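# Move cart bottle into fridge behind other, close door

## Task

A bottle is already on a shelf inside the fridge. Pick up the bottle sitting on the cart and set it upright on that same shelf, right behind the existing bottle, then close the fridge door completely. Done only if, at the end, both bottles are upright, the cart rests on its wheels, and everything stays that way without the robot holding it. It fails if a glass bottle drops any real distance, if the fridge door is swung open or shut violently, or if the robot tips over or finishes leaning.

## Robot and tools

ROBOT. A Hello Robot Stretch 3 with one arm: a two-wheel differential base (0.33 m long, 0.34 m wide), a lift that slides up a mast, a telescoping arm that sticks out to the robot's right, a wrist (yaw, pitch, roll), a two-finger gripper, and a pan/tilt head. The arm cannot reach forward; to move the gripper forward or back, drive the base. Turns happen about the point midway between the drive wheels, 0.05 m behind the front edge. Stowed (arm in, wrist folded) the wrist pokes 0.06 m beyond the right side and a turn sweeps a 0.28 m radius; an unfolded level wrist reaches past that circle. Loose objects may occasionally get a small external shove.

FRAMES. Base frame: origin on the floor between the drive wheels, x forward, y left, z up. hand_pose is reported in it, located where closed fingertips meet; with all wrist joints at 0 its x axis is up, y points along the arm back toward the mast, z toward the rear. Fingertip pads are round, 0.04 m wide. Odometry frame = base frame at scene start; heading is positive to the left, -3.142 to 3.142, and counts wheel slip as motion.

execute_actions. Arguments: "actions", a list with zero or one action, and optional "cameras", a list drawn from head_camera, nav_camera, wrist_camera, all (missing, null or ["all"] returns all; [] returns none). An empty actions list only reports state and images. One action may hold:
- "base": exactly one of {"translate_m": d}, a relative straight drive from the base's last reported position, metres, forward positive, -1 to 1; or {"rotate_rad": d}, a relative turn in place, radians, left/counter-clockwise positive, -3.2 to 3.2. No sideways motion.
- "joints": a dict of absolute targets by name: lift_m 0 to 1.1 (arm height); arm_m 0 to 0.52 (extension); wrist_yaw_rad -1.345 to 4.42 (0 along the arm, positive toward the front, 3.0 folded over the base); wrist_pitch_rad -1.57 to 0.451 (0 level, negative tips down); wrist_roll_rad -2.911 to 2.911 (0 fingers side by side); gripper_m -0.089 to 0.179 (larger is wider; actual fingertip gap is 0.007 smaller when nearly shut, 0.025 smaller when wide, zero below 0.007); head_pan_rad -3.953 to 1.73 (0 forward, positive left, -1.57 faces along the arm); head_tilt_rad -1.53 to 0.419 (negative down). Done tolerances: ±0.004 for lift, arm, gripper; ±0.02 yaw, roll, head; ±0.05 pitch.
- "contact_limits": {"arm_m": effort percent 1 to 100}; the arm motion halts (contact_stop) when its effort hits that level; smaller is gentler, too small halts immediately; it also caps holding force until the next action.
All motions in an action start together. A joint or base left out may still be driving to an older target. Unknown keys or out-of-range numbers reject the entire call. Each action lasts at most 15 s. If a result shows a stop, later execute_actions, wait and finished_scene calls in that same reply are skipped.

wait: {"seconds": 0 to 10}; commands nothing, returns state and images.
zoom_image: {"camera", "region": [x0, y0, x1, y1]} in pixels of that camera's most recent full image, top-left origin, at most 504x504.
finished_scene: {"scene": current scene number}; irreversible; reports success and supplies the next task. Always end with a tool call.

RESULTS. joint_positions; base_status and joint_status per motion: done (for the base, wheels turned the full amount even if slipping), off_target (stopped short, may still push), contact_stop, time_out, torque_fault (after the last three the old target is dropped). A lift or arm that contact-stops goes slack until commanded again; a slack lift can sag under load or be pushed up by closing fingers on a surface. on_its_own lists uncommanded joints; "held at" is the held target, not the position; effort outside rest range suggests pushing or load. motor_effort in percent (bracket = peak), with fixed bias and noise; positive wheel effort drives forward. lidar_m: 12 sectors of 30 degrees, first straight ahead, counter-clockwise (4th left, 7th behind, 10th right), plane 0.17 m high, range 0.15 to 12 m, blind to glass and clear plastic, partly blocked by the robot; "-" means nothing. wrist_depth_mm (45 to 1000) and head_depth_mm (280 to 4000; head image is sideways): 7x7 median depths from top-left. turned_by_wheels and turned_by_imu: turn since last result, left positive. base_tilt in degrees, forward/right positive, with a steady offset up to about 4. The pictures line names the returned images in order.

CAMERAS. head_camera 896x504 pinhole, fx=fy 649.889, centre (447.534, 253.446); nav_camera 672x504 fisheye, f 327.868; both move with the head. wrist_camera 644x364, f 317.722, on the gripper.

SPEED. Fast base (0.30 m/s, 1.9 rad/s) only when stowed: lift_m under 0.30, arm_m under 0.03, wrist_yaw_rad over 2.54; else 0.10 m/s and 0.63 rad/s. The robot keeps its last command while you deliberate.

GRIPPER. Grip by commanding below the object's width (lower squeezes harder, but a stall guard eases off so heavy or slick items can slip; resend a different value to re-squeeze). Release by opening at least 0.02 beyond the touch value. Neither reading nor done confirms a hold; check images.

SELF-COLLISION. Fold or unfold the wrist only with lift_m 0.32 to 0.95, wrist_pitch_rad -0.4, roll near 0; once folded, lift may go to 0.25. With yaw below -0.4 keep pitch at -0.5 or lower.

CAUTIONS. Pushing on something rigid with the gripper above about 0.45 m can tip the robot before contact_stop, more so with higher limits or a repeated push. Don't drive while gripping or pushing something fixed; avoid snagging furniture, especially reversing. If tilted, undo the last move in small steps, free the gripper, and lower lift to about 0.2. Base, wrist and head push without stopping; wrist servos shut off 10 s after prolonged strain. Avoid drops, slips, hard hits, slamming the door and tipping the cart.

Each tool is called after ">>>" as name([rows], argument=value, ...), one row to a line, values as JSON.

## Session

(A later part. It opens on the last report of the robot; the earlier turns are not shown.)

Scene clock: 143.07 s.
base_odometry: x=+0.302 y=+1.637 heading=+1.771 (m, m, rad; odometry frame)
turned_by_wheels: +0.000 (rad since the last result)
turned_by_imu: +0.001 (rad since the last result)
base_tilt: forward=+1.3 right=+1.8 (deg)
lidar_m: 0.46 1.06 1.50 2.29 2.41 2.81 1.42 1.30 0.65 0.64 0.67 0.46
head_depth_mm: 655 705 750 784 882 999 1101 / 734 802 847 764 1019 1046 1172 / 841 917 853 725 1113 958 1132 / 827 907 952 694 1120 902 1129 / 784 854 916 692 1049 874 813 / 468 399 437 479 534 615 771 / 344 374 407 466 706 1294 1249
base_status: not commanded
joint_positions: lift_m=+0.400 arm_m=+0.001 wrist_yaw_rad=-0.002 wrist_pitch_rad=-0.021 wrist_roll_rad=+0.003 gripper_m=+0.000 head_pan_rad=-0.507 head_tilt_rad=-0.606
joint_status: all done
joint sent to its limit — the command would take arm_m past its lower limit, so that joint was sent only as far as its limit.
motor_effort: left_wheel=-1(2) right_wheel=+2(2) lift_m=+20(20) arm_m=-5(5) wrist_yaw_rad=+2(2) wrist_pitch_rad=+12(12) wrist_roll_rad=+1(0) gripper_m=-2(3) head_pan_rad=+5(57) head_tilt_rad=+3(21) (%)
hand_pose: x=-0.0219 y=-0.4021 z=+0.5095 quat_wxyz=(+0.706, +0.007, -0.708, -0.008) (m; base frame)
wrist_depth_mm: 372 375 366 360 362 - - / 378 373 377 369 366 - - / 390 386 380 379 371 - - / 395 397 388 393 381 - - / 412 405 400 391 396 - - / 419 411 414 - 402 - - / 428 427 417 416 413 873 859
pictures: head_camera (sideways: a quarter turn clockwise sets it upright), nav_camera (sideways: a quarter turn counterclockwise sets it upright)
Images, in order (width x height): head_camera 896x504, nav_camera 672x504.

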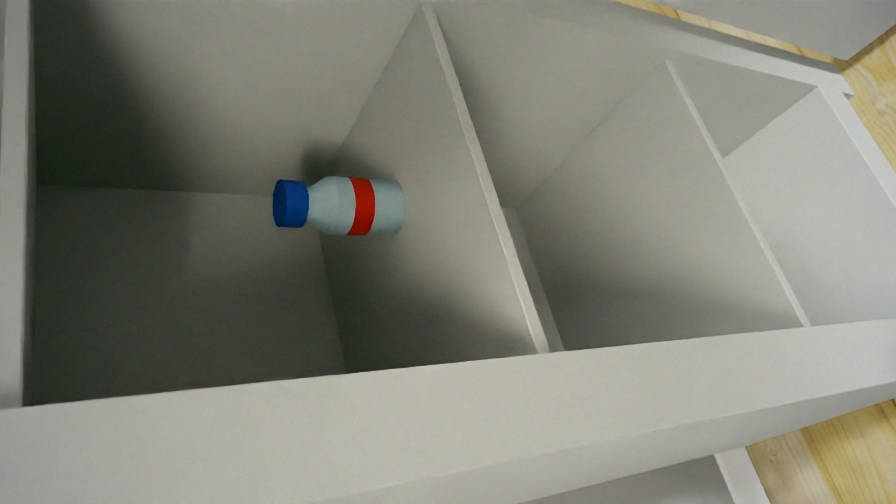

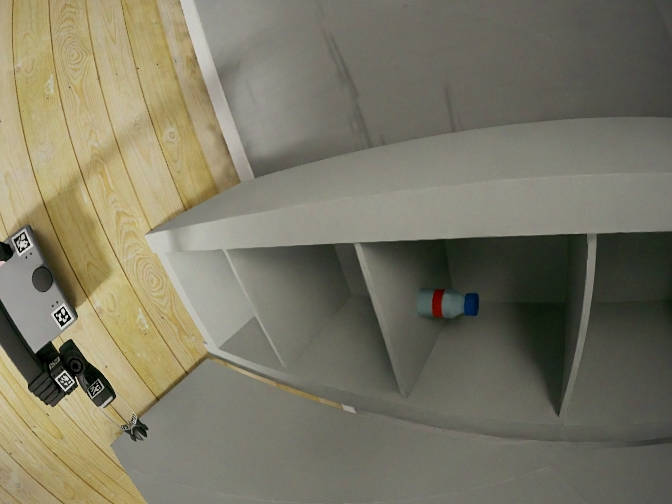

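>>> execute_actions([
  {"base":{"rotate_rad":-0.15},"joints":{"lift_m":1.0,"gripper_m":0.17,"head_pan_rad":-1.9,"head_tilt_rad":-0.6}},
], cameras=[])

>>> execute_actions([
  {"base":{"translate_m":-0.95}},
])

Scene clock: 167.00 s.
base_odometry: x=+0.302 y=+1.637 heading=+1.621 (m, m, rad; odometry frame)
turned_by_wheels: -0.150 (rad since the last result)
turned_by_imu: -0.148 (rad since the last result)
base_tilt: forward=+1.4 right=+1.8 (deg)
lidar_m: 0.46 1.03 1.30 2.30 2.26 2.95 1.64 1.30 2.67 0.64 0.65 0.77
head_depth_mm: 2711 3062 3303 - - - - / 2565 2874 3150 - - - - / 2452 2711 2975 - - - - / 2330 2572 2800 - - - - / 2216 2433 2670 2540 - - - / 2092 2217 637 - - - - / 501 542 593 - - 833 940
base_status: done
joint_positions: lift_m=+1.000 arm_m=+0.001 wrist_yaw_rad=-0.002 wrist_pitch_rad=-0.020 wrist_roll_rad=+0.003 gripper_m=+0.170 head_pan_rad=-1.893 head_tilt_rad=-0.606
joint_status: all done
motor_effort: left_wheel=+2(5) right_wheel=-5(8) lift_m=+25(27) arm_m=-5(5) wrist_yaw_rad=+2(2) wrist_pitch_rad=+12(12) wrist_roll_rad=+1(1) gripper_m=+0(83) head_pan_rad=-4(63) head_tilt_rad=+3(2) (%)
hand_pose: x=-0.0219 y=-0.4021 z=+1.1092 quat_wxyz=(+0.706, +0.007, -0.708, -0.008) (m; base frame)
wrist_depth_mm: 336 349 354 365 - - - / 348 355 365 380 - - - / 354 361 371 386 - - - / 358 373 384 391 - - - / 364 379 385 403 - - - / 371 388 392 413 - - - / - 400 409 420 - - -
pictures: none
No camera images: the call's "cameras" was empty. Leave "cameras" out to get every camera's image.

Scene clock: 177.43 s.
base_odometry: x=+0.349 y=+0.688 heading=+1.621 (m, m, rad; odometry frame)
turned_by_wheels: +0.000 (rad since the last result)
turned_by_imu: +0.003 (rad since the last result)
base_tilt: forward=+1.3 right=+1.8 (deg)
lidar_m: 1.41 1.98 2.36 2.19 1.79 1.93 1.80 0.69 0.66 0.69 2.61 1.07
head_depth_mm: 2164 2273 2359 - - - - / 2427 2601 2681 - - - - / 2553 2814 2938 - - - - / 2444 2647 2802 - - - - / 2316 2511 2729 857 - - - / 2224 2415 2633 - - - - / 2126 2307 2521 - - 1413 1248
base_status: done
joint_positions: lift_m=+1.000 arm_m=+0.001 wrist_yaw_rad=-0.002 wrist_pitch_rad=-0.020 wrist_roll_rad=+0.003 gripper_m=+0.170 head_pan_rad=-1.893 head_tilt_rad=-0.606
joint_status: not commanded
motor_effort: left_wheel=+3(4) right_wheel=-4(10) lift_m=+25(25) arm_m=-5(5) wrist_yaw_rad=+2(2) wrist_pitch_rad=+12(12) wrist_roll_rad=+0(0) gripper_m=+0(0) head_pan_rad=-5(4) head_tilt_rad=+4(3) (%)
hand_pose: x=-0.0219 y=-0.4021 z=+1.1092 quat_wxyz=(+0.706, +0.007, -0.708, -0.008) (m; base frame)
wrist_depth_mm: - - - - - - - / - - - - - - - / - - - - - - - / - - - - - - - / - - - - - - - / - - - - 810 746 706 / - - - - 547 582 531
pictures: head_camera (sideways: a quarter turn clockwise sets it upright), nav_camera (sideways: a quarter turn counterclockwise sets it upright), wrist_camera
Images, in order (width x height): head_camera 896x504, nav_camera 672x504, wrist_camera 644x364.

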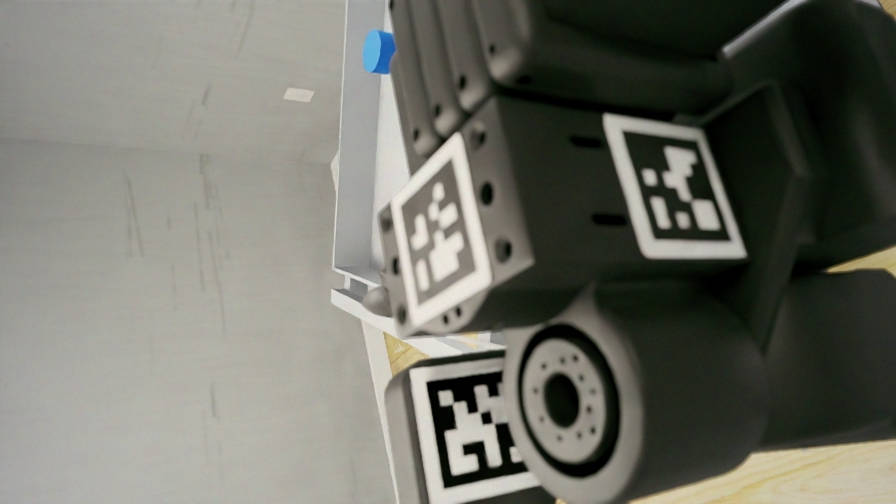

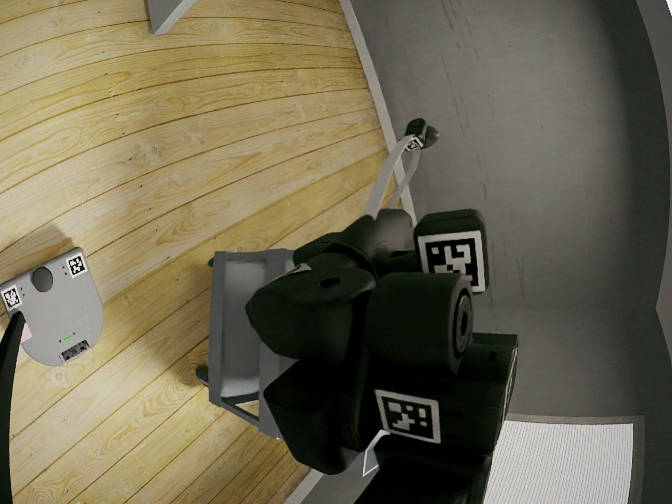

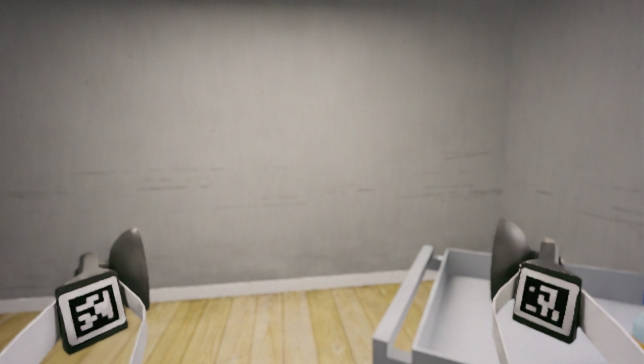

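>>> execute_actions([
  {"base":{"translate_m":-0.48},"joints":{"wrist_pitch_rad":-0.5,"head_pan_rad":-1.3,"head_tilt_rad":-0.8,"lift_m":1.05,"arm_m":0.15}},
])

Scene clock: 186.43 s.
base_odometry: x=+0.374 y=+0.209 heading=+1.621 (m, m, rad; odometry frame)
turned_by_wheels: +0.000 (rad since the last result)
turned_by_imu: +0.003 (rad since the last result)
base_tilt: forward=+1.4 right=+1.8 (deg)
lidar_m: 1.89 2.47 2.31 1.72 2.03 1.41 1.32 1.36 0.44 0.45 0.60 1.47
head_depth_mm: - - - 716 590 846 1065 / 2201 2439 920 716 946 886 1060 / 2230 2437 905 696 992 1102 1135 / 2250 2481 917 734 1016 1227 1151 / 2300 2595 864 979 1133 1298 1149 / 2309 2632 2153 1816 1552 1325 1149 / 2310 2679 2389 1886 1555 1314 1147
base_status: done
joint_positions: lift_m=+1.050 arm_m=+0.150 wrist_yaw_rad=-0.002 wrist_pitch_rad=-0.512 wrist_roll_rad=+0.003 gripper_m=+0.170 head_pan_rad=-1.307 head_tilt_rad=-0.790
joint_status: all done
motor_effort: left_wheel=+2(3) right_wheel=-3(10) lift_m=+25(26) arm_m=+5(7) wrist_yaw_rad=+2(2) wrist_pitch_rad=+7(12) wrist_roll_rad=+1(0) gripper_m=+0(0) head_pan_rad=+4(47) head_tilt_rad=-3(20) (%)
hand_pose: x=-0.0219 y=-0.5063 z=+1.0421 quat_wxyz=(+0.683, +0.178, -0.685, -0.180) (m; base frame)
wrist_depth_mm: - - - - - - - / - - - - - - - / - - 702 - - - - / - 540 610 615 595 550 - / 462 488 525 385 503 515 - / - 434 434 410 430 437 - / - 391 380 378 379 376 361
pictures: head_camera (sideways: a quarter turn clockwise sets it upright), nav_camera (sideways: a quarter turn counterclockwise sets it upright), wrist_camera
Images, in order (width x height): head_camera 896x504, nav_camera 672x504, wrist_camera 644x364.

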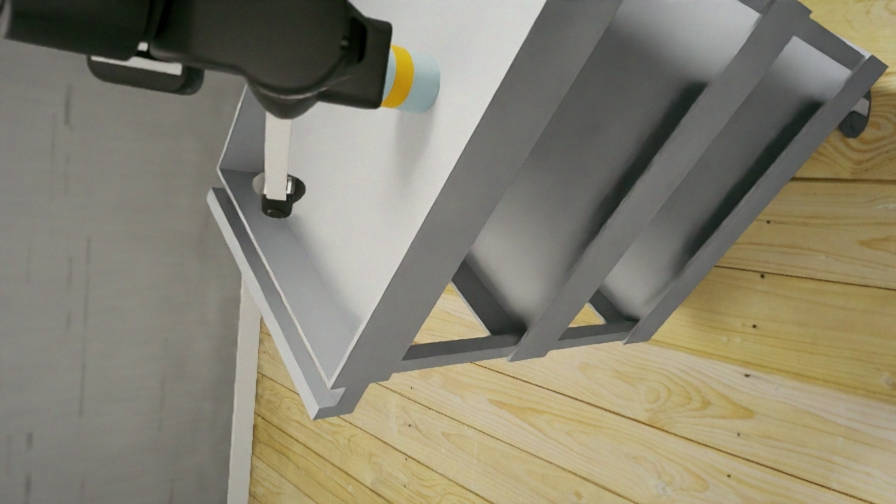

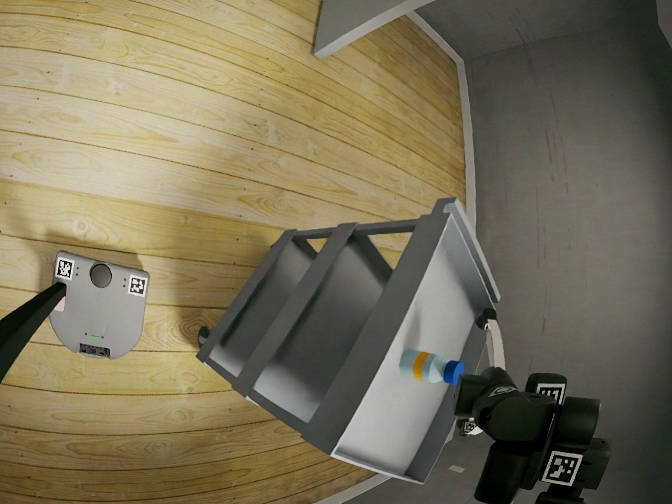

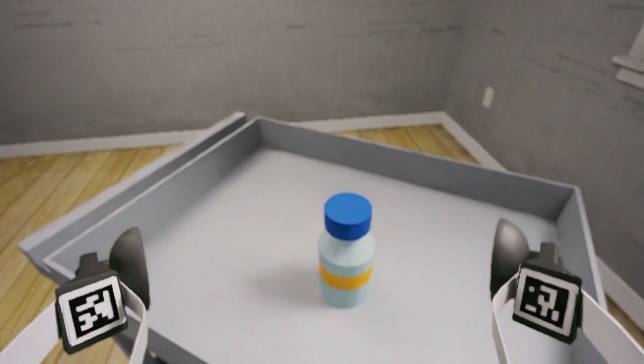

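>>> execute_actions([
  {"base":{"translate_m":-0.03},"joints":{"wrist_pitch_rad":-0.3,"lift_m":0.9,"arm_m":0.19}},
], cameras=["wrist_camera","nav_camera"])

Scene clock: 197.50 s.
base_odometry: x=+0.375 y=+0.179 heading=+1.621 (m, m, rad; odometry frame)
turned_by_wheels: +0.000 (rad since the last result)
turned_by_imu: +0.001 (rad since the last result)
base_tilt: forward=+1.3 right=+1.8 (deg)
lidar_m: 1.92 2.50 2.30 1.71 2.01 1.38 1.30 1.32 0.42 0.43 0.58 1.51
head_depth_mm: 2201 2457 934 - 580 845 1110 / 2197 2452 979 - 928 865 1065 / 2224 2422 970 700 966 1099 1109 / 2289 2447 931 731 991 1203 1158 / 2287 2594 879 1079 1071 1270 1158 / 2322 2627 833 1767 1551 1327 1148 / 2347 2688 2429 1880 1560 1321 1150
base_status: done
joint_positions: lift_m=+0.900 arm_m=+0.190 wrist_yaw_rad=-0.002 wrist_pitch_rad=-0.320 wrist_roll_rad=+0.003 gripper_m=+0.170 head_pan_rad=-1.307 head_tilt_rad=-0.790
joint_status: all done
motor_effort: left_wheel=+2(4) right_wheel=-4(9) lift_m=+20(21) arm_m=+5(5) wrist_yaw_rad=+2(2) wrist_pitch_rad=+11(10) wrist_roll_rad=+0(1) gripper_m=+0(0) head_pan_rad=+4(4) head_tilt_rad=-4(4) (%)
hand_pose: x=-0.0219 y=-0.5703 z=+0.9354 quat_wxyz=(+0.697, +0.112, -0.699, -0.114) (m; base frame)
wrist_depth_mm: - - - - - - - / - - - - - - - / - - - - - - - / - 482 562 260 500 447 - / 380 428 430 247 421 430 387 / 354 345 344 261 338 333 332 / - 285 285 272 282 278 271
pictures: nav_camera (sideways: a quarter turn counterclockwise sets it upright), wrist_camera
Images, in order (width x height): nav_camera 672x504, wrist_camera 644x364.

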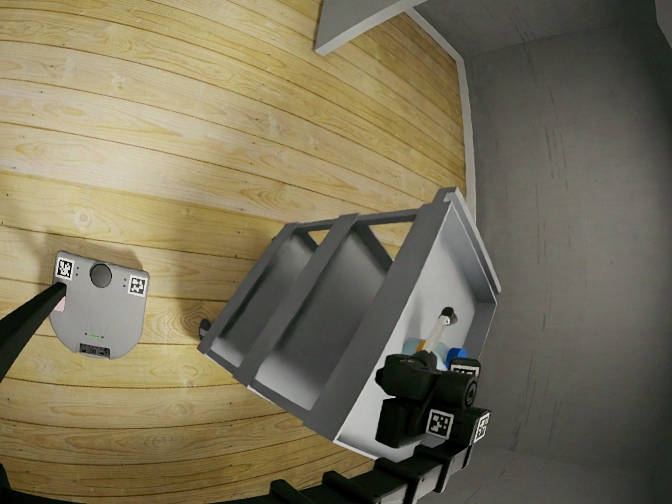

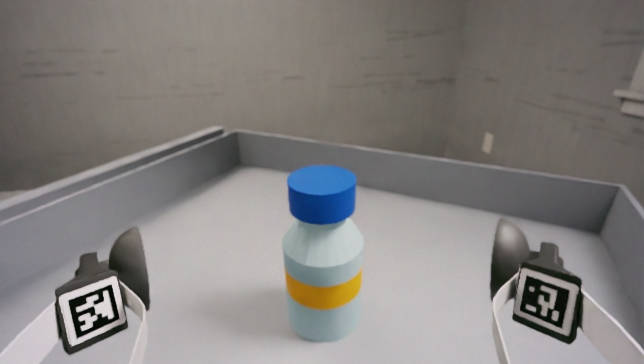

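>>> execute_actions([
  {"joints":{"lift_m":0.84,"arm_m":0.3}},
], cameras=["wrist_camera"])

>>> execute_actions([
  {"joints":{"gripper_m":0.09}},
], cameras=["wrist_camera"])

Scene clock: 205.10 s.
base_odometry: x=+0.375 y=+0.179 heading=+1.621 (m, m, rad; odometry frame)
turned_by_wheels: +0.000 (rad since the last result)
turned_by_imu: +0.001 (rad since the last result)
base_tilt: forward=+1.2 right=+1.8 (deg)
lidar_m: 1.92 2.51 2.30 1.71 2.01 1.38 1.30 1.33 0.42 0.43 0.58 1.50
head_depth_mm: 2178 2487 945 - 582 843 1115 / 2232 2465 980 693 923 862 1060 / 2239 2432 958 722 969 1106 1114 / 2274 2479 930 728 994 1198 1149 / 2305 2584 881 1079 1071 1265 1149 / 2304 2613 835 1769 1553 1316 1152 / 2345 2685 2390 1862 1551 1310 1151
base_status: not commanded
joint_positions: lift_m=+0.840 arm_m=+0.300 wrist_yaw_rad=-0.002 wrist_pitch_rad=-0.319 wrist_roll_rad=+0.003 gripper_m=+0.170 head_pan_rad=-1.307 head_tilt_rad=-0.790
joint_status: all done
motor_effort: left_wheel=+2(2) right_wheel=-4(4) lift_m=+19(20) arm_m=+5(4) wrist_yaw_rad=+2(1) wrist_pitch_rad=+11(11) wrist_roll_rad=+1(0) gripper_m=+0(0) head_pan_rad=+4(4) head_tilt_rad=-4(4) (%)
hand_pose: x=-0.0219 y=-0.6804 z=+0.8755 quat_wxyz=(+0.697, +0.112, -0.699, -0.114) (m; base frame)
wrist_depth_mm: - - - - - - - / - - - - - - - / - 449 498 441 - - - / 330 386 434 106 374 350 314 / 321 338 326 111 305 333 316 / 273 264 250 123 237 255 253 / - 215 216 122 206 211 204
pictures: wrist_camera
Images, in order (width x height): wrist_camera 644x364.

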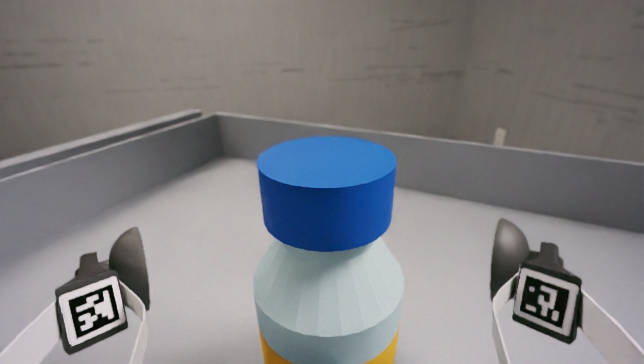

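Scene clock: 206.40 s.
base_odometry: x=+0.375 y=+0.179 heading=+1.621 (m, m, rad; odometry frame)
turned_by_wheels: +0.000 (rad since the last result)
turned_by_imu: +0.000 (rad since the last result)
base_tilt: forward=+1.2 right=+1.8 (deg)
lidar_m: 1.92 2.50 2.30 1.71 2.00 1.38 1.29 1.32 0.42 0.43 0.58 1.50
head_depth_mm: 2176 2460 943 - 582 845 1112 / 2187 2484 977 690 925 862 1065 / 2218 2424 938 734 965 1098 1119 / 2260 2481 932 728 992 1195 1155 / 2292 2605 879 1080 1073 1266 1156 / 2326 2630 836 1775 1556 1323 1146 / 2344 2706 2400 1888 1550 1317 1152
base_status: not commanded
joint_positions: lift_m=+0.840 arm_m=+0.300 wrist_yaw_rad=-0.002 wrist_pitch_rad=-0.319 wrist_roll_rad=+0.003 gripper_m=+0.090 head_pan_rad=-1.307 head_tilt_rad=-0.790
joint_status: all done
motor_effort: left_wheel=+1(2) right_wheel=-4(4) lift_m=+18(20) arm_m=+5(5) wrist_yaw_rad=+2(2) wrist_pitch_rad=+11(11) wrist_roll_rad=+0(1) gripper_m=-1(84) head_pan_rad=+4(5) head_tilt_rad=-4(4) (%)
hand_pose: x=-0.0219 y=-0.6804 z=+0.8755 quat_wxyz=(+0.697, +0.112, -0.699, -0.114) (m; base frame)
wrist_depth_mm: - - - - - - - / - - - - - - - / - 445 498 441 - - - / 327 389 441 106 379 353 313 / 317 329 329 111 317 316 313 / 262 261 142 123 132 260 251 / 218 216 210 122 205 212 211
pictures: wrist_camera
Images, in order (width x height): wrist_camera 644x364.

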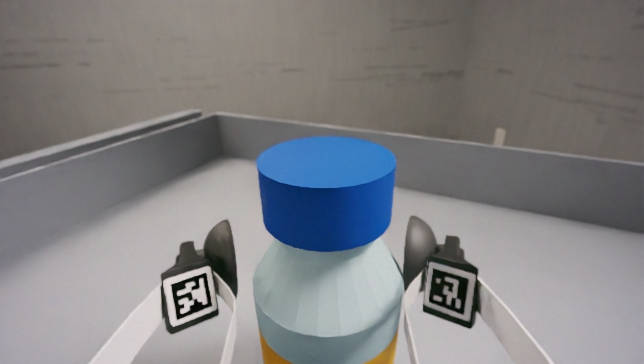

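>>> execute_actions([
  {"joints":{"lift_m":0.822,"arm_m":0.305}},
], cameras=[])

>>> execute_actions([
  {"joints":{"gripper_m":0.0}},
], cameras=["wrist_camera"])

>>> execute_actions([
  {"joints":{"lift_m":0.95}},
], cameras=["wrist_camera"])

Scene clock: 213.03 s.
base_odometry: x=+0.375 y=+0.179 heading=+1.621 (m, m, rad; odometry frame)
turned_by_wheels: +0.000 (rad since the last result)
turned_by_imu: +0.001 (rad since the last result)
base_tilt: forward=+1.2 right=+1.8 (deg)
lidar_m: 1.92 2.50 2.30 1.71 2.01 1.39 1.30 1.32 0.42 0.43 0.58 1.50
head_depth_mm: 2201 2467 935 - 580 846 1113 / 2208 2456 978 - 924 866 1065 / 2234 2433 936 723 968 1101 1110 / 2281 2471 933 729 994 1205 1152 / 2305 2599 883 1081 1072 1272 1152 / 2304 2618 834 1790 1555 1321 1149 / 2341 2667 2388 1893 1552 1331 1153
base_status: not commanded
joint_positions: lift_m=+0.822 arm_m=+0.305 wrist_yaw_rad=-0.002 wrist_pitch_rad=-0.313 wrist_roll_rad=+0.003 gripper_m=+0.090 head_pan_rad=-1.307 head_tilt_rad=-0.790
joint_status: all done
motor_effort: left_wheel=+1(2) right_wheel=-3(4) lift_m=+19(19) arm_m=+5(7) wrist_yaw_rad=+2(2) wrist_pitch_rad=+7(11) wrist_roll_rad=+0(0) gripper_m=-2(1) head_pan_rad=+4(5) head_tilt_rad=-4(4) (%)
hand_pose: x=-0.0220 y=-0.6861 z=+0.8592 quat_wxyz=(+0.698, +0.109, -0.699, -0.111) (m; base frame)
wrist_depth_mm: - - - - - - - / - - - - - - - / - 423 484 102 362 - - / 324 377 375 96 364 345 309 / 308 303 306 110 290 292 289 / 243 239 122 109 115 237 232 / 201 199 193 113 182 195 194
pictures: none
No camera images: the call's "cameras" was empty. Leave "cameras" out to get every camera's image.

Scene clock: 214.43 s.
base_odometry: x=+0.375 y=+0.179 heading=+1.621 (m, m, rad; odometry frame)
turned_by_wheels: +0.000 (rad since the last result)
turned_by_imu: +0.000 (rad since the last result)
base_tilt: forward=+1.3 right=+1.7 (deg)
lidar_m: 1.92 2.50 2.29 1.71 2.00 1.38 1.30 1.33 0.42 0.44 0.58 1.50
head_depth_mm: 2191 2469 934 - 582 848 1112 / 2223 2490 976 - 922 862 1061 / 2233 2440 938 732 967 1094 1111 / 2266 2484 934 728 991 1203 1145 / 2301 2582 877 1081 1073 1277 1148 / 2324 2638 837 1776 1551 1321 1153 / 2346 2653 2395 1874 1552 1325 1152
base_status: not commanded
joint_positions: lift_m=+0.822 arm_m=+0.305 wrist_yaw_rad=-0.007 wrist_pitch_rad=-0.313 wrist_roll_rad=+0.003 gripper_m=+0.001 head_pan_rad=-1.307 head_tilt_rad=-0.790
joint_status: all done
motor_effort: left_wheel=+0(2) right_wheel=+1(4) lift_m=+19(19) arm_m=+4(5) wrist_yaw_rad=+6(8) wrist_pitch_rad=+8(8) wrist_roll_rad=+1(1) gripper_m=-33(99) head_pan_rad=+4(5) head_tilt_rad=-4(4) (%)
hand_pose: x=-0.0231 y=-0.6861 z=+0.8591 quat_wxyz=(+0.697, +0.108, -0.699, -0.113) (m; base frame)
wrist_depth_mm: - - - - - - - / - - - - - - - / - 426 471 101 371 - - / 330 380 377 93 366 344 307 / 303 301 299 108 291 290 287 / 241 239 113 107 115 233 230 / 199 197 184 109 188 194 192
pictures: wrist_camera
Images, in order (width x height): wrist_camera 644x364.

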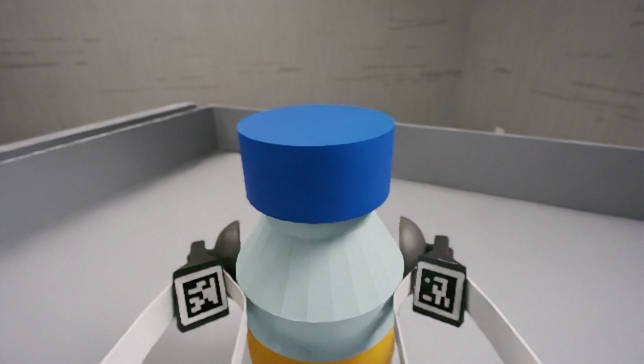

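Scene clock: 216.43 s.
base_odometry: x=+0.375 y=+0.179 heading=+1.621 (m, m, rad; odometry frame)
turned_by_wheels: +0.000 (rad since the last result)
turned_by_imu: +0.000 (rad since the last result)
base_tilt: forward=+1.3 right=+1.7 (deg)
lidar_m: 1.92 2.50 2.29 1.71 2.01 1.38 1.30 1.33 0.42 0.44 0.58 1.50
head_depth_mm: 2194 - 843 734 580 842 1116 / 2234 2423 839 736 927 864 1063 / 2224 2447 941 731 968 1099 1112 / 2266 2465 935 731 996 1200 1152 / 2278 2565 884 1080 1071 1269 1152 / 2318 2666 835 1783 1553 1315 1149 / 2345 2681 2420 1894 1553 1320 1154
base_status: not commanded
joint_positions: lift_m=+0.950 arm_m=+0.305 wrist_yaw_rad=-0.003 wrist_pitch_rad=-0.346 wrist_roll_rad=+0.003 gripper_m=+0.011 head_pan_rad=-1.307 head_tilt_rad=-0.790
joint_status: all done
on_its_own: gripper_m is held at +0.010, not at your +0.000, by its stall guard, which is still easing
motor_effort: left_wheel=+1(1) right_wheel=-2(2) lift_m=+28(30) arm_m=+4(4) wrist_yaw_rad=+3(6) wrist_pitch_rad=+26(28) wrist_roll_rad=+1(0) gripper_m=-29(33) head_pan_rad=+4(3) head_tilt_rad=-4(4) (%)
hand_pose: x=-0.0222 y=-0.6826 z=+0.9789 quat_wxyz=(+0.696, +0.121, -0.697, -0.123) (m; base frame)
wrist_depth_mm: - - - - - - - / - - - - - - - / - - - 102 - - - / - - 524 95 - - - / - 429 490 108 407 394 - / 343 395 113 107 115 384 350 / 332 330 307 110 315 323 320
pictures: wrist_camera
Images, in order (width x height): wrist_camera 644x364.

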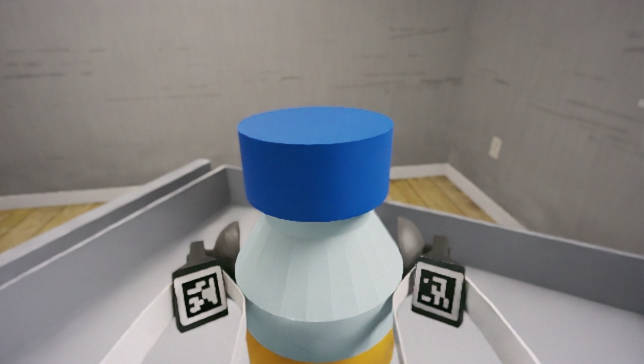

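>>> execute_actions([
  {"base":{"rotate_rad":0.05},"joints":{"arm_m":0,"lift_m":1.0,"gripper_m":0.02,"wrist_pitch_rad":-0.3}},
], cameras=[])

>>> execute_actions([
  {"base":{"translate_m":1.0}},
], cameras=[])

>>> execute_actions([
  {"base":{"translate_m":0.32}},
], cameras=[])

>>> execute_actions([
  {"base":{"rotate_rad":1.32},"joints":{"wrist_yaw_rad":-0.35,"head_pan_rad":-1.75,"head_tilt_rad":-0.5}},
])

Scene clock: 229.13 s.
base_odometry: x=+0.375 y=+0.179 heading=+1.671 (m, m, rad; odometry frame)
turned_by_wheels: +0.050 (rad since the last result)
turned_by_imu: +0.051 (rad since the last result)
base_tilt: forward=+1.3 right=+1.8 (deg)
lidar_m: 1.91 2.52 2.26 1.71 1.96 1.36 1.30 1.34 0.42 0.44 0.61 1.50
head_depth_mm: 2192 2454 928 - - - 1104 / 2231 2422 975 - - - 1040 / 2237 2445 937 683 974 1104 1133 / 2270 2497 911 780 1018 1231 1148 / 2312 2609 867 972 1177 1297 1145 / 2354 2659 2223 1887 1565 1317 1154 / 2391 2699 2389 1877 1554 1321 1146
base_status: done
joint_positions: lift_m=+1.000 arm_m=+0.001 wrist_yaw_rad=+0.000 wrist_pitch_rad=-0.346 wrist_roll_rad=+0.003 gripper_m=+0.033 head_pan_rad=-1.307 head_tilt_rad=-0.790
joint_status: gripper_m off_target (ended at +0.033, target +0.020); the others done
joint sent to its limit — the command would take arm_m past its lower limit, so that joint was sent only as far as its limit.
on_its_own: gripper_m is held at +0.032, not at your +0.020, by its stall guard, which is not easing now
motor_effort: left_wheel=-3(5) right_wheel=+4(6) lift_m=+27(28) arm_m=-5(7) wrist_yaw_rad=+0(3) wrist_pitch_rad=+26(26) wrist_roll_rad=+1(1) gripper_m=-20(82) head_pan_rad=+4(4) head_tilt_rad=-4(3) (%)
hand_pose: x=-0.0215 y=-0.3792 z=+1.0288 quat_wxyz=(+0.696, +0.122, -0.697, -0.122) (m; base frame)
wrist_depth_mm: - - - - - - - / - - - - - - - / - - - 102 - - - / - - 649 95 638 633 - / - 535 571 108 549 538 - / - - 113 107 115 453 - / - - 693 110 365 365 -
pictures: none
No camera images: the call's "cameras" was empty. Leave "cameras" out to get every camera's image.

Scene clock: 240.20 s.
base_odometry: x=+0.275 y=+1.174 heading=+1.671 (m, m, rad; odometry frame)
turned_by_wheels: +0.000 (rad since the last result)
turned_by_imu: -0.001 (rad since the last result)
base_tilt: forward=+1.3 right=+1.8 (deg)
lidar_m: 0.92 1.50 1.97 2.19 2.25 2.41 2.29 0.97 0.97 2.57 0.78 0.99
head_depth_mm: 2132 2385 2536 - - - 1119 / 2150 2424 2520 - - - 1112 / 2197 2493 2424 1856 1570 1332 1158 / 2224 2494 2414 1895 1566 1328 1150 / 2288 2562 2412 1839 1445 1316 1154 / 666 736 835 989 1221 1323 1150 / 645 735 852 1017 1271 1325 1150
base_status: done
joint_positions: lift_m=+1.000 arm_m=+0.001 wrist_yaw_rad=+0.000 wrist_pitch_rad=-0.346 wrist_roll_rad=+0.003 gripper_m=+0.033 head_pan_rad=-1.307 head_tilt_rad=-0.790
joint_status: not commanded
on_its_own: gripper_m is held at +0.032, not at your +0.020, by its stall guard, which is not easing now
motor_effort: left_wheel=-3(3) right_wheel=+4(9) lift_m=+27(28) arm_m=-5(5) wrist_yaw_rad=+0(0) wrist_pitch_rad=+26(26) wrist_roll_rad=+1(1) gripper_m=-20(20) head_pan_rad=+4(4) head_tilt_rad=-4(4) (%)
hand_pose: x=-0.0215 y=-0.3792 z=+1.0288 quat_wxyz=(+0.696, +0.122, -0.697, -0.122) (m; base frame)
wrist_depth_mm: 415 - - - - - - / 429 - - - - - - / 466 - - 103 - - - / 496 - - 94 - - - / 541 599 - 108 - - - / 586 605 113 107 115 - 930 / 644 661 - 109 - - -
pictures: none
No camera images: the call's "cameras" was empty. Leave "cameras" out to get every camera's image.

Scene clock: 244.53 s.
base_odometry: x=+0.243 y=+1.492 heading=+1.671 (m, m, rad; odometry frame)
turned_by_wheels: +0.000 (rad since the last result)
turned_by_imu: +0.000 (rad since the last result)
base_tilt: forward=+1.3 right=+1.8 (deg)
lidar_m: 0.61 1.17 1.54 2.21 2.26 2.75 1.54 1.22 2.70 0.71 0.73 0.62
head_depth_mm: 2119 2406 2546 - - - 1117 / 578 664 750 - - - 1111 / 586 660 759 903 1095 1304 1155 / 597 675 778 918 1118 1295 1156 / 607 690 794 940 1151 1326 1153 / 618 700 811 967 1194 1320 1147 / 629 714 832 996 1233 1299 1148
base_status: done
joint_positions: lift_m=+1.000 arm_m=+0.001 wrist_yaw_rad=+0.000 wrist_pitch_rad=-0.346 wrist_roll_rad=+0.003 gripper_m=+0.033 head_pan_rad=-1.307 head_tilt_rad=-0.790
joint_status: not commanded
on_its_own: gripper_m is held at +0.032, not at your +0.020, by its stall guard, which is not easing now
motor_effort: left_wheel=-2(4) right_wheel=+3(9) lift_m=+27(28) arm_m=-5(5) wrist_yaw_rad=+0(0) wrist_pitch_rad=+26(26) wrist_roll_rad=+0(1) gripper_m=-20(20) head_pan_rad=+4(4) head_tilt_rad=-3(4) (%)
hand_pose: x=-0.0215 y=-0.3792 z=+1.0288 quat_wxyz=(+0.696, +0.122, -0.697, -0.122) (m; base frame)
wrist_depth_mm: 391 397 408 - - - - / 410 419 434 - - - - / 444 454 449 102 - - - / 478 479 490 94 - - - / 524 541 530 108 - - - / 568 580 113 107 115 - - / 627 646 644 110 - - -
pictures: none
No camera images: the call's "cameras" was empty. Leave "cameras" out to get every camera's image.

Scene clock: 247.57 s.
base_odometry: x=+0.243 y=+1.492 heading=+2.991 (m, m, rad; odometry frame)
turned_by_wheels: +1.320 (rad since the last result)
turned_by_imu: +1.313 (rad since the last result)
base_tilt: forward=+1.2 right=+1.8 (deg)
lidar_m: 2.13 2.22 2.12 2.61 1.26 1.22 0.71 0.72 0.81 0.61 1.15 1.30
head_depth_mm: 740 790 837 908 - - - / 829 890 949 947 - - - / 941 1025 1074 886 - - - / 962 1053 1120 837 - - - / 912 991 1071 794 703 - - / 488 523 564 620 688 896 1170 / 479 542 659 839 1144 1353 1332
base_status: done
joint_positions: lift_m=+1.000 arm_m=+0.001 wrist_yaw_rad=-0.347 wrist_pitch_rad=-0.346 wrist_roll_rad=+0.003 gripper_m=+0.036 head_pan_rad=-1.743 head_tilt_rad=-0.507
joint_status: all done
on_its_own: gripper_m is held at +0.035, not at your +0.020, by its stall guard, which is not easing now
motor_effort: left_wheel=-3(6) right_wheel=+4(11) lift_m=+27(28) arm_m=-5(5) wrist_yaw_rad=-2(3) wrist_pitch_rad=+26(26) wrist_roll_rad=+0(1) gripper_m=-19(20) head_pan_rad=-4(37) head_tilt_rad=+4(23) (%)
hand_pose: x=-0.1007 y=-0.3653 z=+1.0288 quat_wxyz=(+0.664, +0.000, -0.708, -0.241) (m; base frame)
wrist_depth_mm: 486 300 738 754 601 509 419 / 663 315 803 743 622 517 430 / 695 334 614 102 649 561 452 / 729 364 418 94 679 569 471 / 790 406 408 108 707 593 488 / 793 910 113 107 116 625 508 / 850 924 475 110 831 629 529
pictures: head_camera (sideways: a quarter turn clockwise sets it upright), nav_camera (sideways: a quarter turn counterclockwise sets it upright), wrist_camera
Images, in order (width x height): head_camera 896x504, nav_camera 672x504, wrist_camera 644x364.

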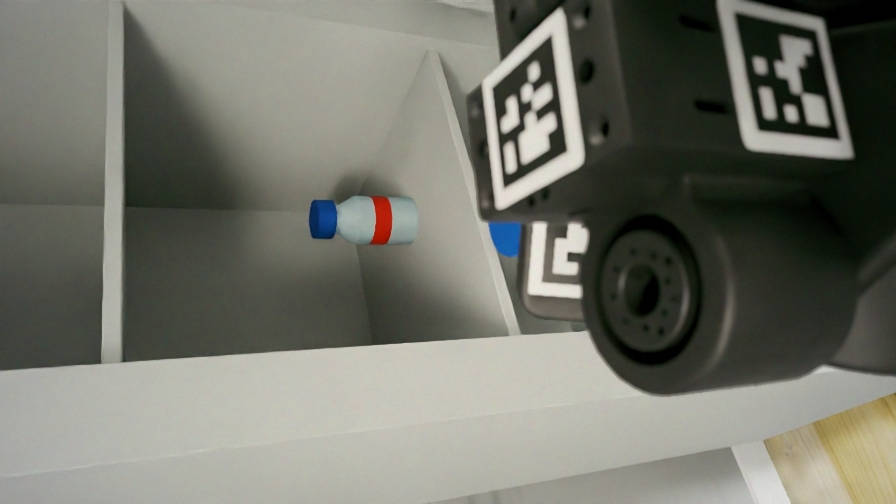

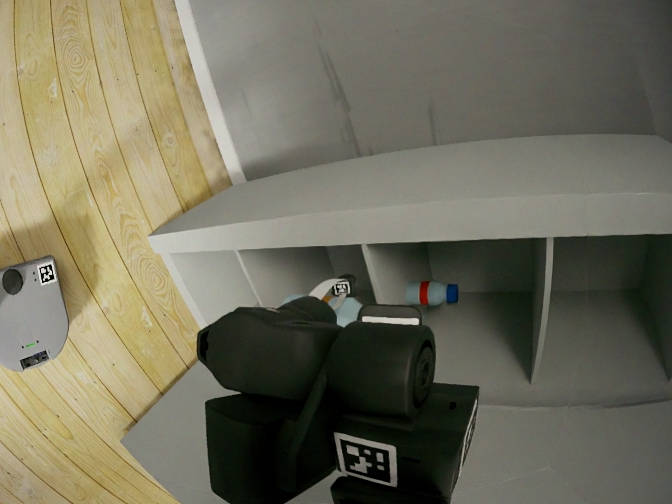

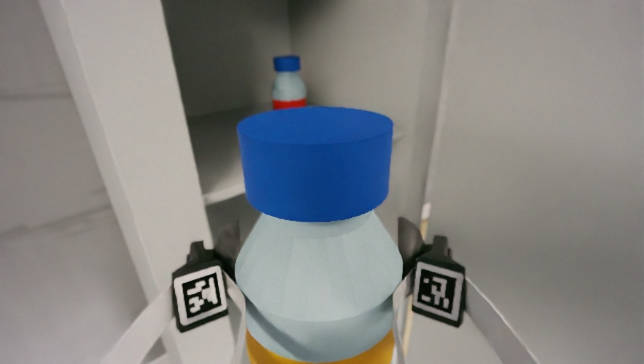

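>>> execute_actions([
  {"base":{"rotate_rad":0.35},"joints":{"wrist_yaw_rad":0,"lift_m":1.09,"head_pan_rad":-1.9}},
], cameras=[])

>>> execute_actions([
  {"base":{"translate_m":-0.27},"joints":{"head_pan_rad":-1.6}},
], cameras=[])

>>> execute_actions([
  {"joints":{"arm_m":0.15}},
])

Scene clock: 291.87 s.
base_odometry: x=+0.243 y=+1.492 heading=-2.943 (m, m, rad; odometry frame)
turned_by_wheels: +0.350 (rad since the last result)
turned_by_imu: +0.349 (rad since the last result)
base_tilt: forward=+1.3 right=+1.8 (deg)
lidar_m: 2.21 2.11 2.68 1.42 1.34 2.63 0.72 0.75 0.61 0.71 1.20 1.70
head_depth_mm: - - - - - - 1183 / - - - - - - 1173 / - - - - - - 1163 / - - - - - - 921 / - - - - - - - / 900 969 - - - - - / 913 955 - - - - 1271
base_status: done
joint_positions: lift_m=+1.090 arm_m=+0.001 wrist_yaw_rad=-0.001 wrist_pitch_rad=-0.346 wrist_roll_rad=+0.003 gripper_m=+0.036 head_pan_rad=-1.893 head_tilt_rad=-0.507
joint_status: all done
on_its_own: gripper_m is held at +0.035, not at your +0.020, by its stall guard, which is not easing now
motor_effort: left_wheel=-3(8) right_wheel=+4(12) lift_m=+28(28) arm_m=-5(5) wrist_yaw_rad=+1(6) wrist_pitch_rad=+26(26) wrist_roll_rad=+0(1) gripper_m=-18(19) head_pan_rad=-5(24) head_tilt_rad=+3(3) (%)
hand_pose: x=-0.0219 y=-0.3792 z=+1.1187 quat_wxyz=(+0.696, +0.121, -0.697, -0.123) (m; base frame)
wrist_depth_mm: 796 792 796 770 498 297 646 / 844 839 825 865 503 313 716 / 909 891 872 102 395 346 644 / - - 951 95 395 374 564 / - - - 108 395 439 476 / - - 113 107 115 869 755 / - - - 109 492 747 713
pictures: none
No camera images: the call's "cameras" was empty. Leave "cameras" out to get every camera's image.

Scene clock: 295.90 s.
base_odometry: x=+0.508 y=+1.545 heading=-2.943 (m, m, rad; odometry frame)
turned_by_wheels: +0.000 (rad since the last result)
turned_by_imu: +0.001 (rad since the last result)
base_tilt: forward=+1.2 right=+1.7 (deg)
lidar_m: 2.48 2.35 2.67 1.14 1.11 2.35 0.45 0.47 0.67 0.58 1.19 1.68
head_depth_mm: - - - - - - 1094 / 820 876 - - - - - / 813 875 - - - - - / 812 877 - - - - 1138 / 486 502 531 565 659 725 835 / 452 488 538 609 1281 1456 1326 / 916 996 1083 1193 1314 1466 1337
base_status: done
joint_positions: lift_m=+1.090 arm_m=+0.001 wrist_yaw_rad=-0.001 wrist_pitch_rad=-0.346 wrist_roll_rad=+0.003 gripper_m=+0.036 head_pan_rad=-1.607 head_tilt_rad=-0.507
joint_status: all done
on_its_own: gripper_m is held at +0.035, not at your +0.020, by its stall guard, which is not easing now
motor_effort: left_wheel=-3(8) right_wheel=+5(5) lift_m=+28(28) arm_m=-5(5) wrist_yaw_rad=+2(1) wrist_pitch_rad=+26(26) wrist_roll_rad=+0(0) gripper_m=-20(19) head_pan_rad=+5(33) head_tilt_rad=+3(3) (%)
hand_pose: x=-0.0219 y=-0.3792 z=+1.1187 quat_wxyz=(+0.696, +0.121, -0.697, -0.123) (m; base frame)
wrist_depth_mm: 766 779 287 656 650 647 452 / 825 847 307 695 697 675 448 / 882 907 328 102 734 629 452 / - 932 364 94 545 597 451 / - - 376 108 483 483 437 / - - 113 107 115 586 437 / - - - 110 755 643 479
pictures: none
No camera images: the call's "cameras" was empty. Leave "cameras" out to get every camera's image.

Scene clock: 298.23 s.
base_odometry: x=+0.508 y=+1.545 heading=-2.943 (m, m, rad; odometry frame)
turned_by_wheels: +0.000 (rad since the last result)
turned_by_imu: +0.000 (rad since the last result)
base_tilt: forward=+1.3 right=+1.7 (deg)
lidar_m: 2.48 2.35 2.67 1.14 1.11 2.35 0.45 0.47 0.67 0.58 1.20 1.68
head_depth_mm: 832 - 968 791 1042 987 1063 / 822 - - 777 1174 985 1141 / 816 - - 790 1178 986 1143 / 814 - - - 1167 985 1140 / 487 501 532 585 655 741 834 / 452 489 538 607 1280 1458 1325 / 917 1000 1090 1189 1314 1466 1332
base_status: not commanded
joint_positions: lift_m=+1.090 arm_m=+0.150 wrist_yaw_rad=-0.001 wrist_pitch_rad=-0.346 wrist_roll_rad=+0.003 gripper_m=+0.036 head_pan_rad=-1.607 head_tilt_rad=-0.507
joint_status: all done
on_its_own: gripper_m is held at +0.035, not at your +0.020, by its stall guard, which is not easing now
motor_effort: left_wheel=-3(3) right_wheel=+5(4) lift_m=+27(28) arm_m=+5(6) wrist_yaw_rad=+1(1) wrist_pitch_rad=+26(26) wrist_roll_rad=+0(0) gripper_m=-19(19) head_pan_rad=+4(4) head_tilt_rad=+3(3) (%)
hand_pose: x=-0.0219 y=-0.5275 z=+1.1187 quat_wxyz=(+0.696, +0.121, -0.697, -0.123) (m; base frame)
wrist_depth_mm: 651 156 161 524 544 544 447 / 693 167 170 560 585 575 455 / 745 183 178 102 617 600 462 / 810 201 191 94 595 416 464 / 900 861 204 108 487 433 432 / - 916 113 107 116 391 384 / - - 257 110 317 328 322
pictures: head_camera (sideways: a quarter turn clockwise sets it upright), nav_camera (sideways: a quarter turn counterclockwise sets it upright), wrist_camera
Images, in order (width x height): head_camera 896x504, nav_camera 672x504, wrist_camera 644x364.

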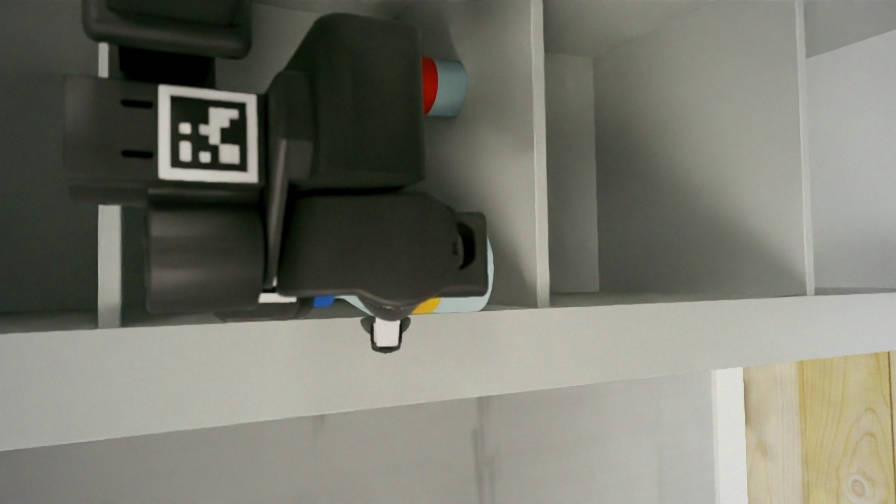

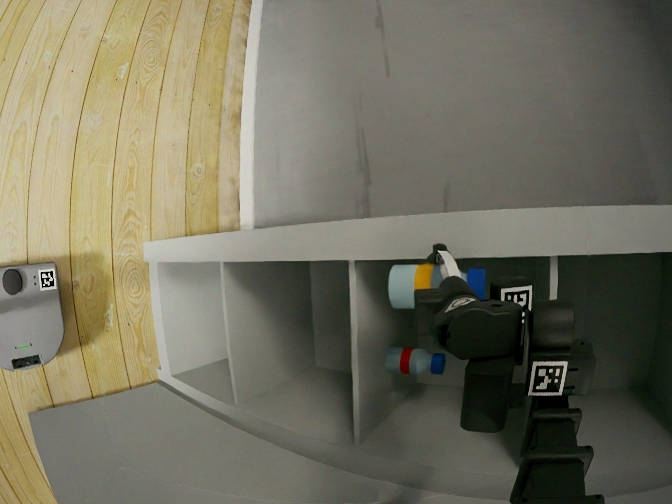

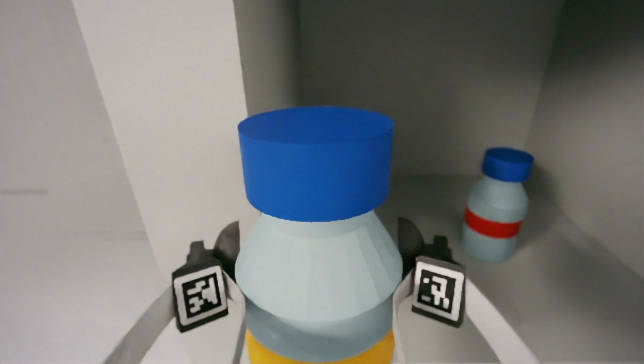

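>>> execute_actions([
  {"base":{"translate_m":-0.08},"joints":{"arm_m":0.13}},
], cameras=[])

>>> execute_actions([
  {"joints":{"arm_m":0.5},"contact_limits":{"arm_m":15}},
])

Scene clock: 312.27 s.
base_odometry: x=+0.586 y=+1.561 heading=-2.943 (m, m, rad; odometry frame)
turned_by_wheels: +0.000 (rad since the last result)
turned_by_imu: +0.001 (rad since the last result)
base_tilt: forward=+1.3 right=+1.8 (deg)
lidar_m: 2.56 2.42 2.68 1.09 1.15 2.27 0.37 0.39 0.55 0.58 0.60 1.67
head_depth_mm: 810 - 822 765 836 899 878 / 820 - - 753 1130 986 1118 / 812 - - 754 1173 985 1141 / 808 - - - 1166 988 1117 / 810 885 962 772 1126 955 875 / 580 634 621 610 659 728 814 / 451 483 526 577 1258 1465 1325
base_status: done
joint_positions: lift_m=+1.090 arm_m=+0.130 wrist_yaw_rad=-0.001 wrist_pitch_rad=-0.346 wrist_roll_rad=+0.003 gripper_m=+0.036 head_pan_rad=-1.607 head_tilt_rad=-0.507
joint_status: all done
on_its_own: gripper_m is held at +0.035, not at your +0.020, by its stall guard, which is not easing now
motor_effort: left_wheel=-3(7) right_wheel=+4(7) lift_m=+28(29) arm_m=-5(8) wrist_yaw_rad=+1(1) wrist_pitch_rad=+26(26) wrist_roll_rad=+1(0) gripper_m=-19(20) head_pan_rad=+5(5) head_tilt_rad=+4(4) (%)
hand_pose: x=-0.0218 y=-0.5081 z=+1.1187 quat_wxyz=(+0.696, +0.121, -0.697, -0.123) (m; base frame)
wrist_depth_mm: 171 210 411 551 545 538 363 / 183 210 406 591 587 551 370 / 197 210 320 102 621 542 366 / 215 220 316 94 410 557 362 / 877 237 286 108 423 477 366 / - 254 113 107 116 386 359 / - 290 314 110 329 337 331
pictures: none
No camera images: the call's "cameras" was empty. Leave "cameras" out to get every camera's image.

Scene clock: 315.33 s.
base_odometry: x=+0.586 y=+1.561 heading=-2.943 (m, m, rad; odometry frame)
turned_by_wheels: +0.000 (rad since the last result)
turned_by_imu: +0.000 (rad since the last result)
base_tilt: forward=+1.3 right=+1.9 (deg)
lidar_m: 2.56 2.42 2.68 1.10 1.14 2.27 0.37 0.39 0.55 0.58 0.60 1.67
head_depth_mm: 808 - 869 794 838 898 873 / 826 933 968 786 1136 986 1117 / 812 909 977 779 1173 986 1145 / 809 - 963 840 1163 986 1111 / 804 886 965 837 1127 961 879 / 580 635 624 609 658 727 814 / 452 484 526 577 1263 1455 1329
base_status: not commanded
joint_positions: lift_m=+1.090 arm_m=+0.420 wrist_yaw_rad=-0.001 wrist_pitch_rad=-0.346 wrist_roll_rad=+0.003 gripper_m=+0.036 head_pan_rad=-1.607 head_tilt_rad=-0.506
joint_status: arm_m contact_stop (moved +0.290 of +0.370)
on_its_own: gripper_m is held at +0.035, not at your +0.020, by its stall guard, which is not easing now; arm_m is slack since a contact_stop, until your next command for it (your +0.500 is given up)
motor_effort: left_wheel=-3(4) right_wheel=+3(6) lift_m=+27(28) arm_m=+0(17) wrist_yaw_rad=+1(2) wrist_pitch_rad=+26(28) wrist_roll_rad=+1(1) gripper_m=-19(19) head_pan_rad=+4(4) head_tilt_rad=+3(3) (%)
contact_limits: arm_m 15 (drawing in: default 32, maximum 52; extending or still: default 44, maximum 71)
hand_pose: x=-0.0217 y=-0.7979 z=+1.1187 quat_wxyz=(+0.696, +0.122, -0.697, -0.123) (m; base frame)
wrist_depth_mm: 141 192 293 300 299 297 295 / 141 190 317 322 321 317 319 / 141 188 288 102 336 339 343 / 140 189 293 94 367 370 362 / 141 188 288 108 390 404 379 / 139 177 113 107 116 390 365 / 140 176 284 110 313 325 175
pictures: head_camera (sideways: a quarter turn clockwise sets it upright), nav_camera (sideways: a quarter turn counterclockwise sets it upright), wrist_camera
Images, in order (width x height): head_camera 896x504, nav_camera 672x504, wrist_camera 644x364.

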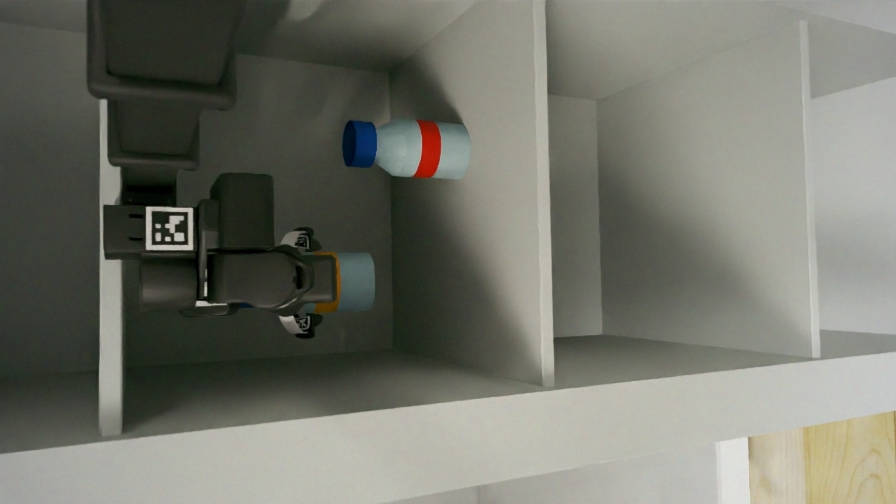

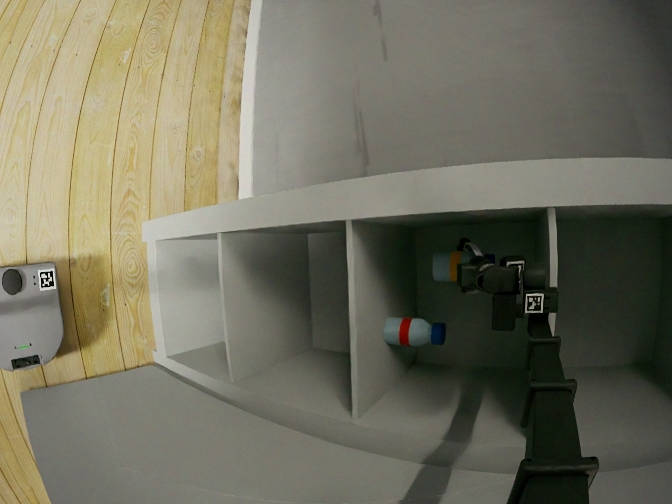

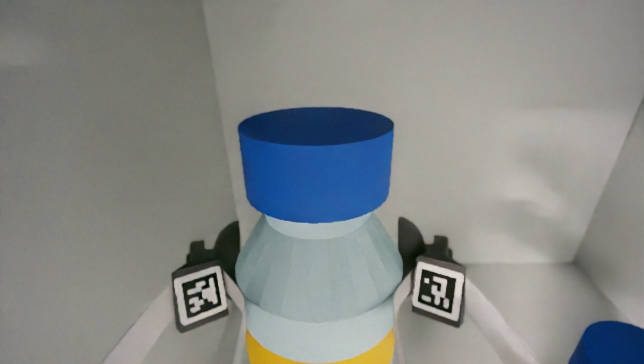

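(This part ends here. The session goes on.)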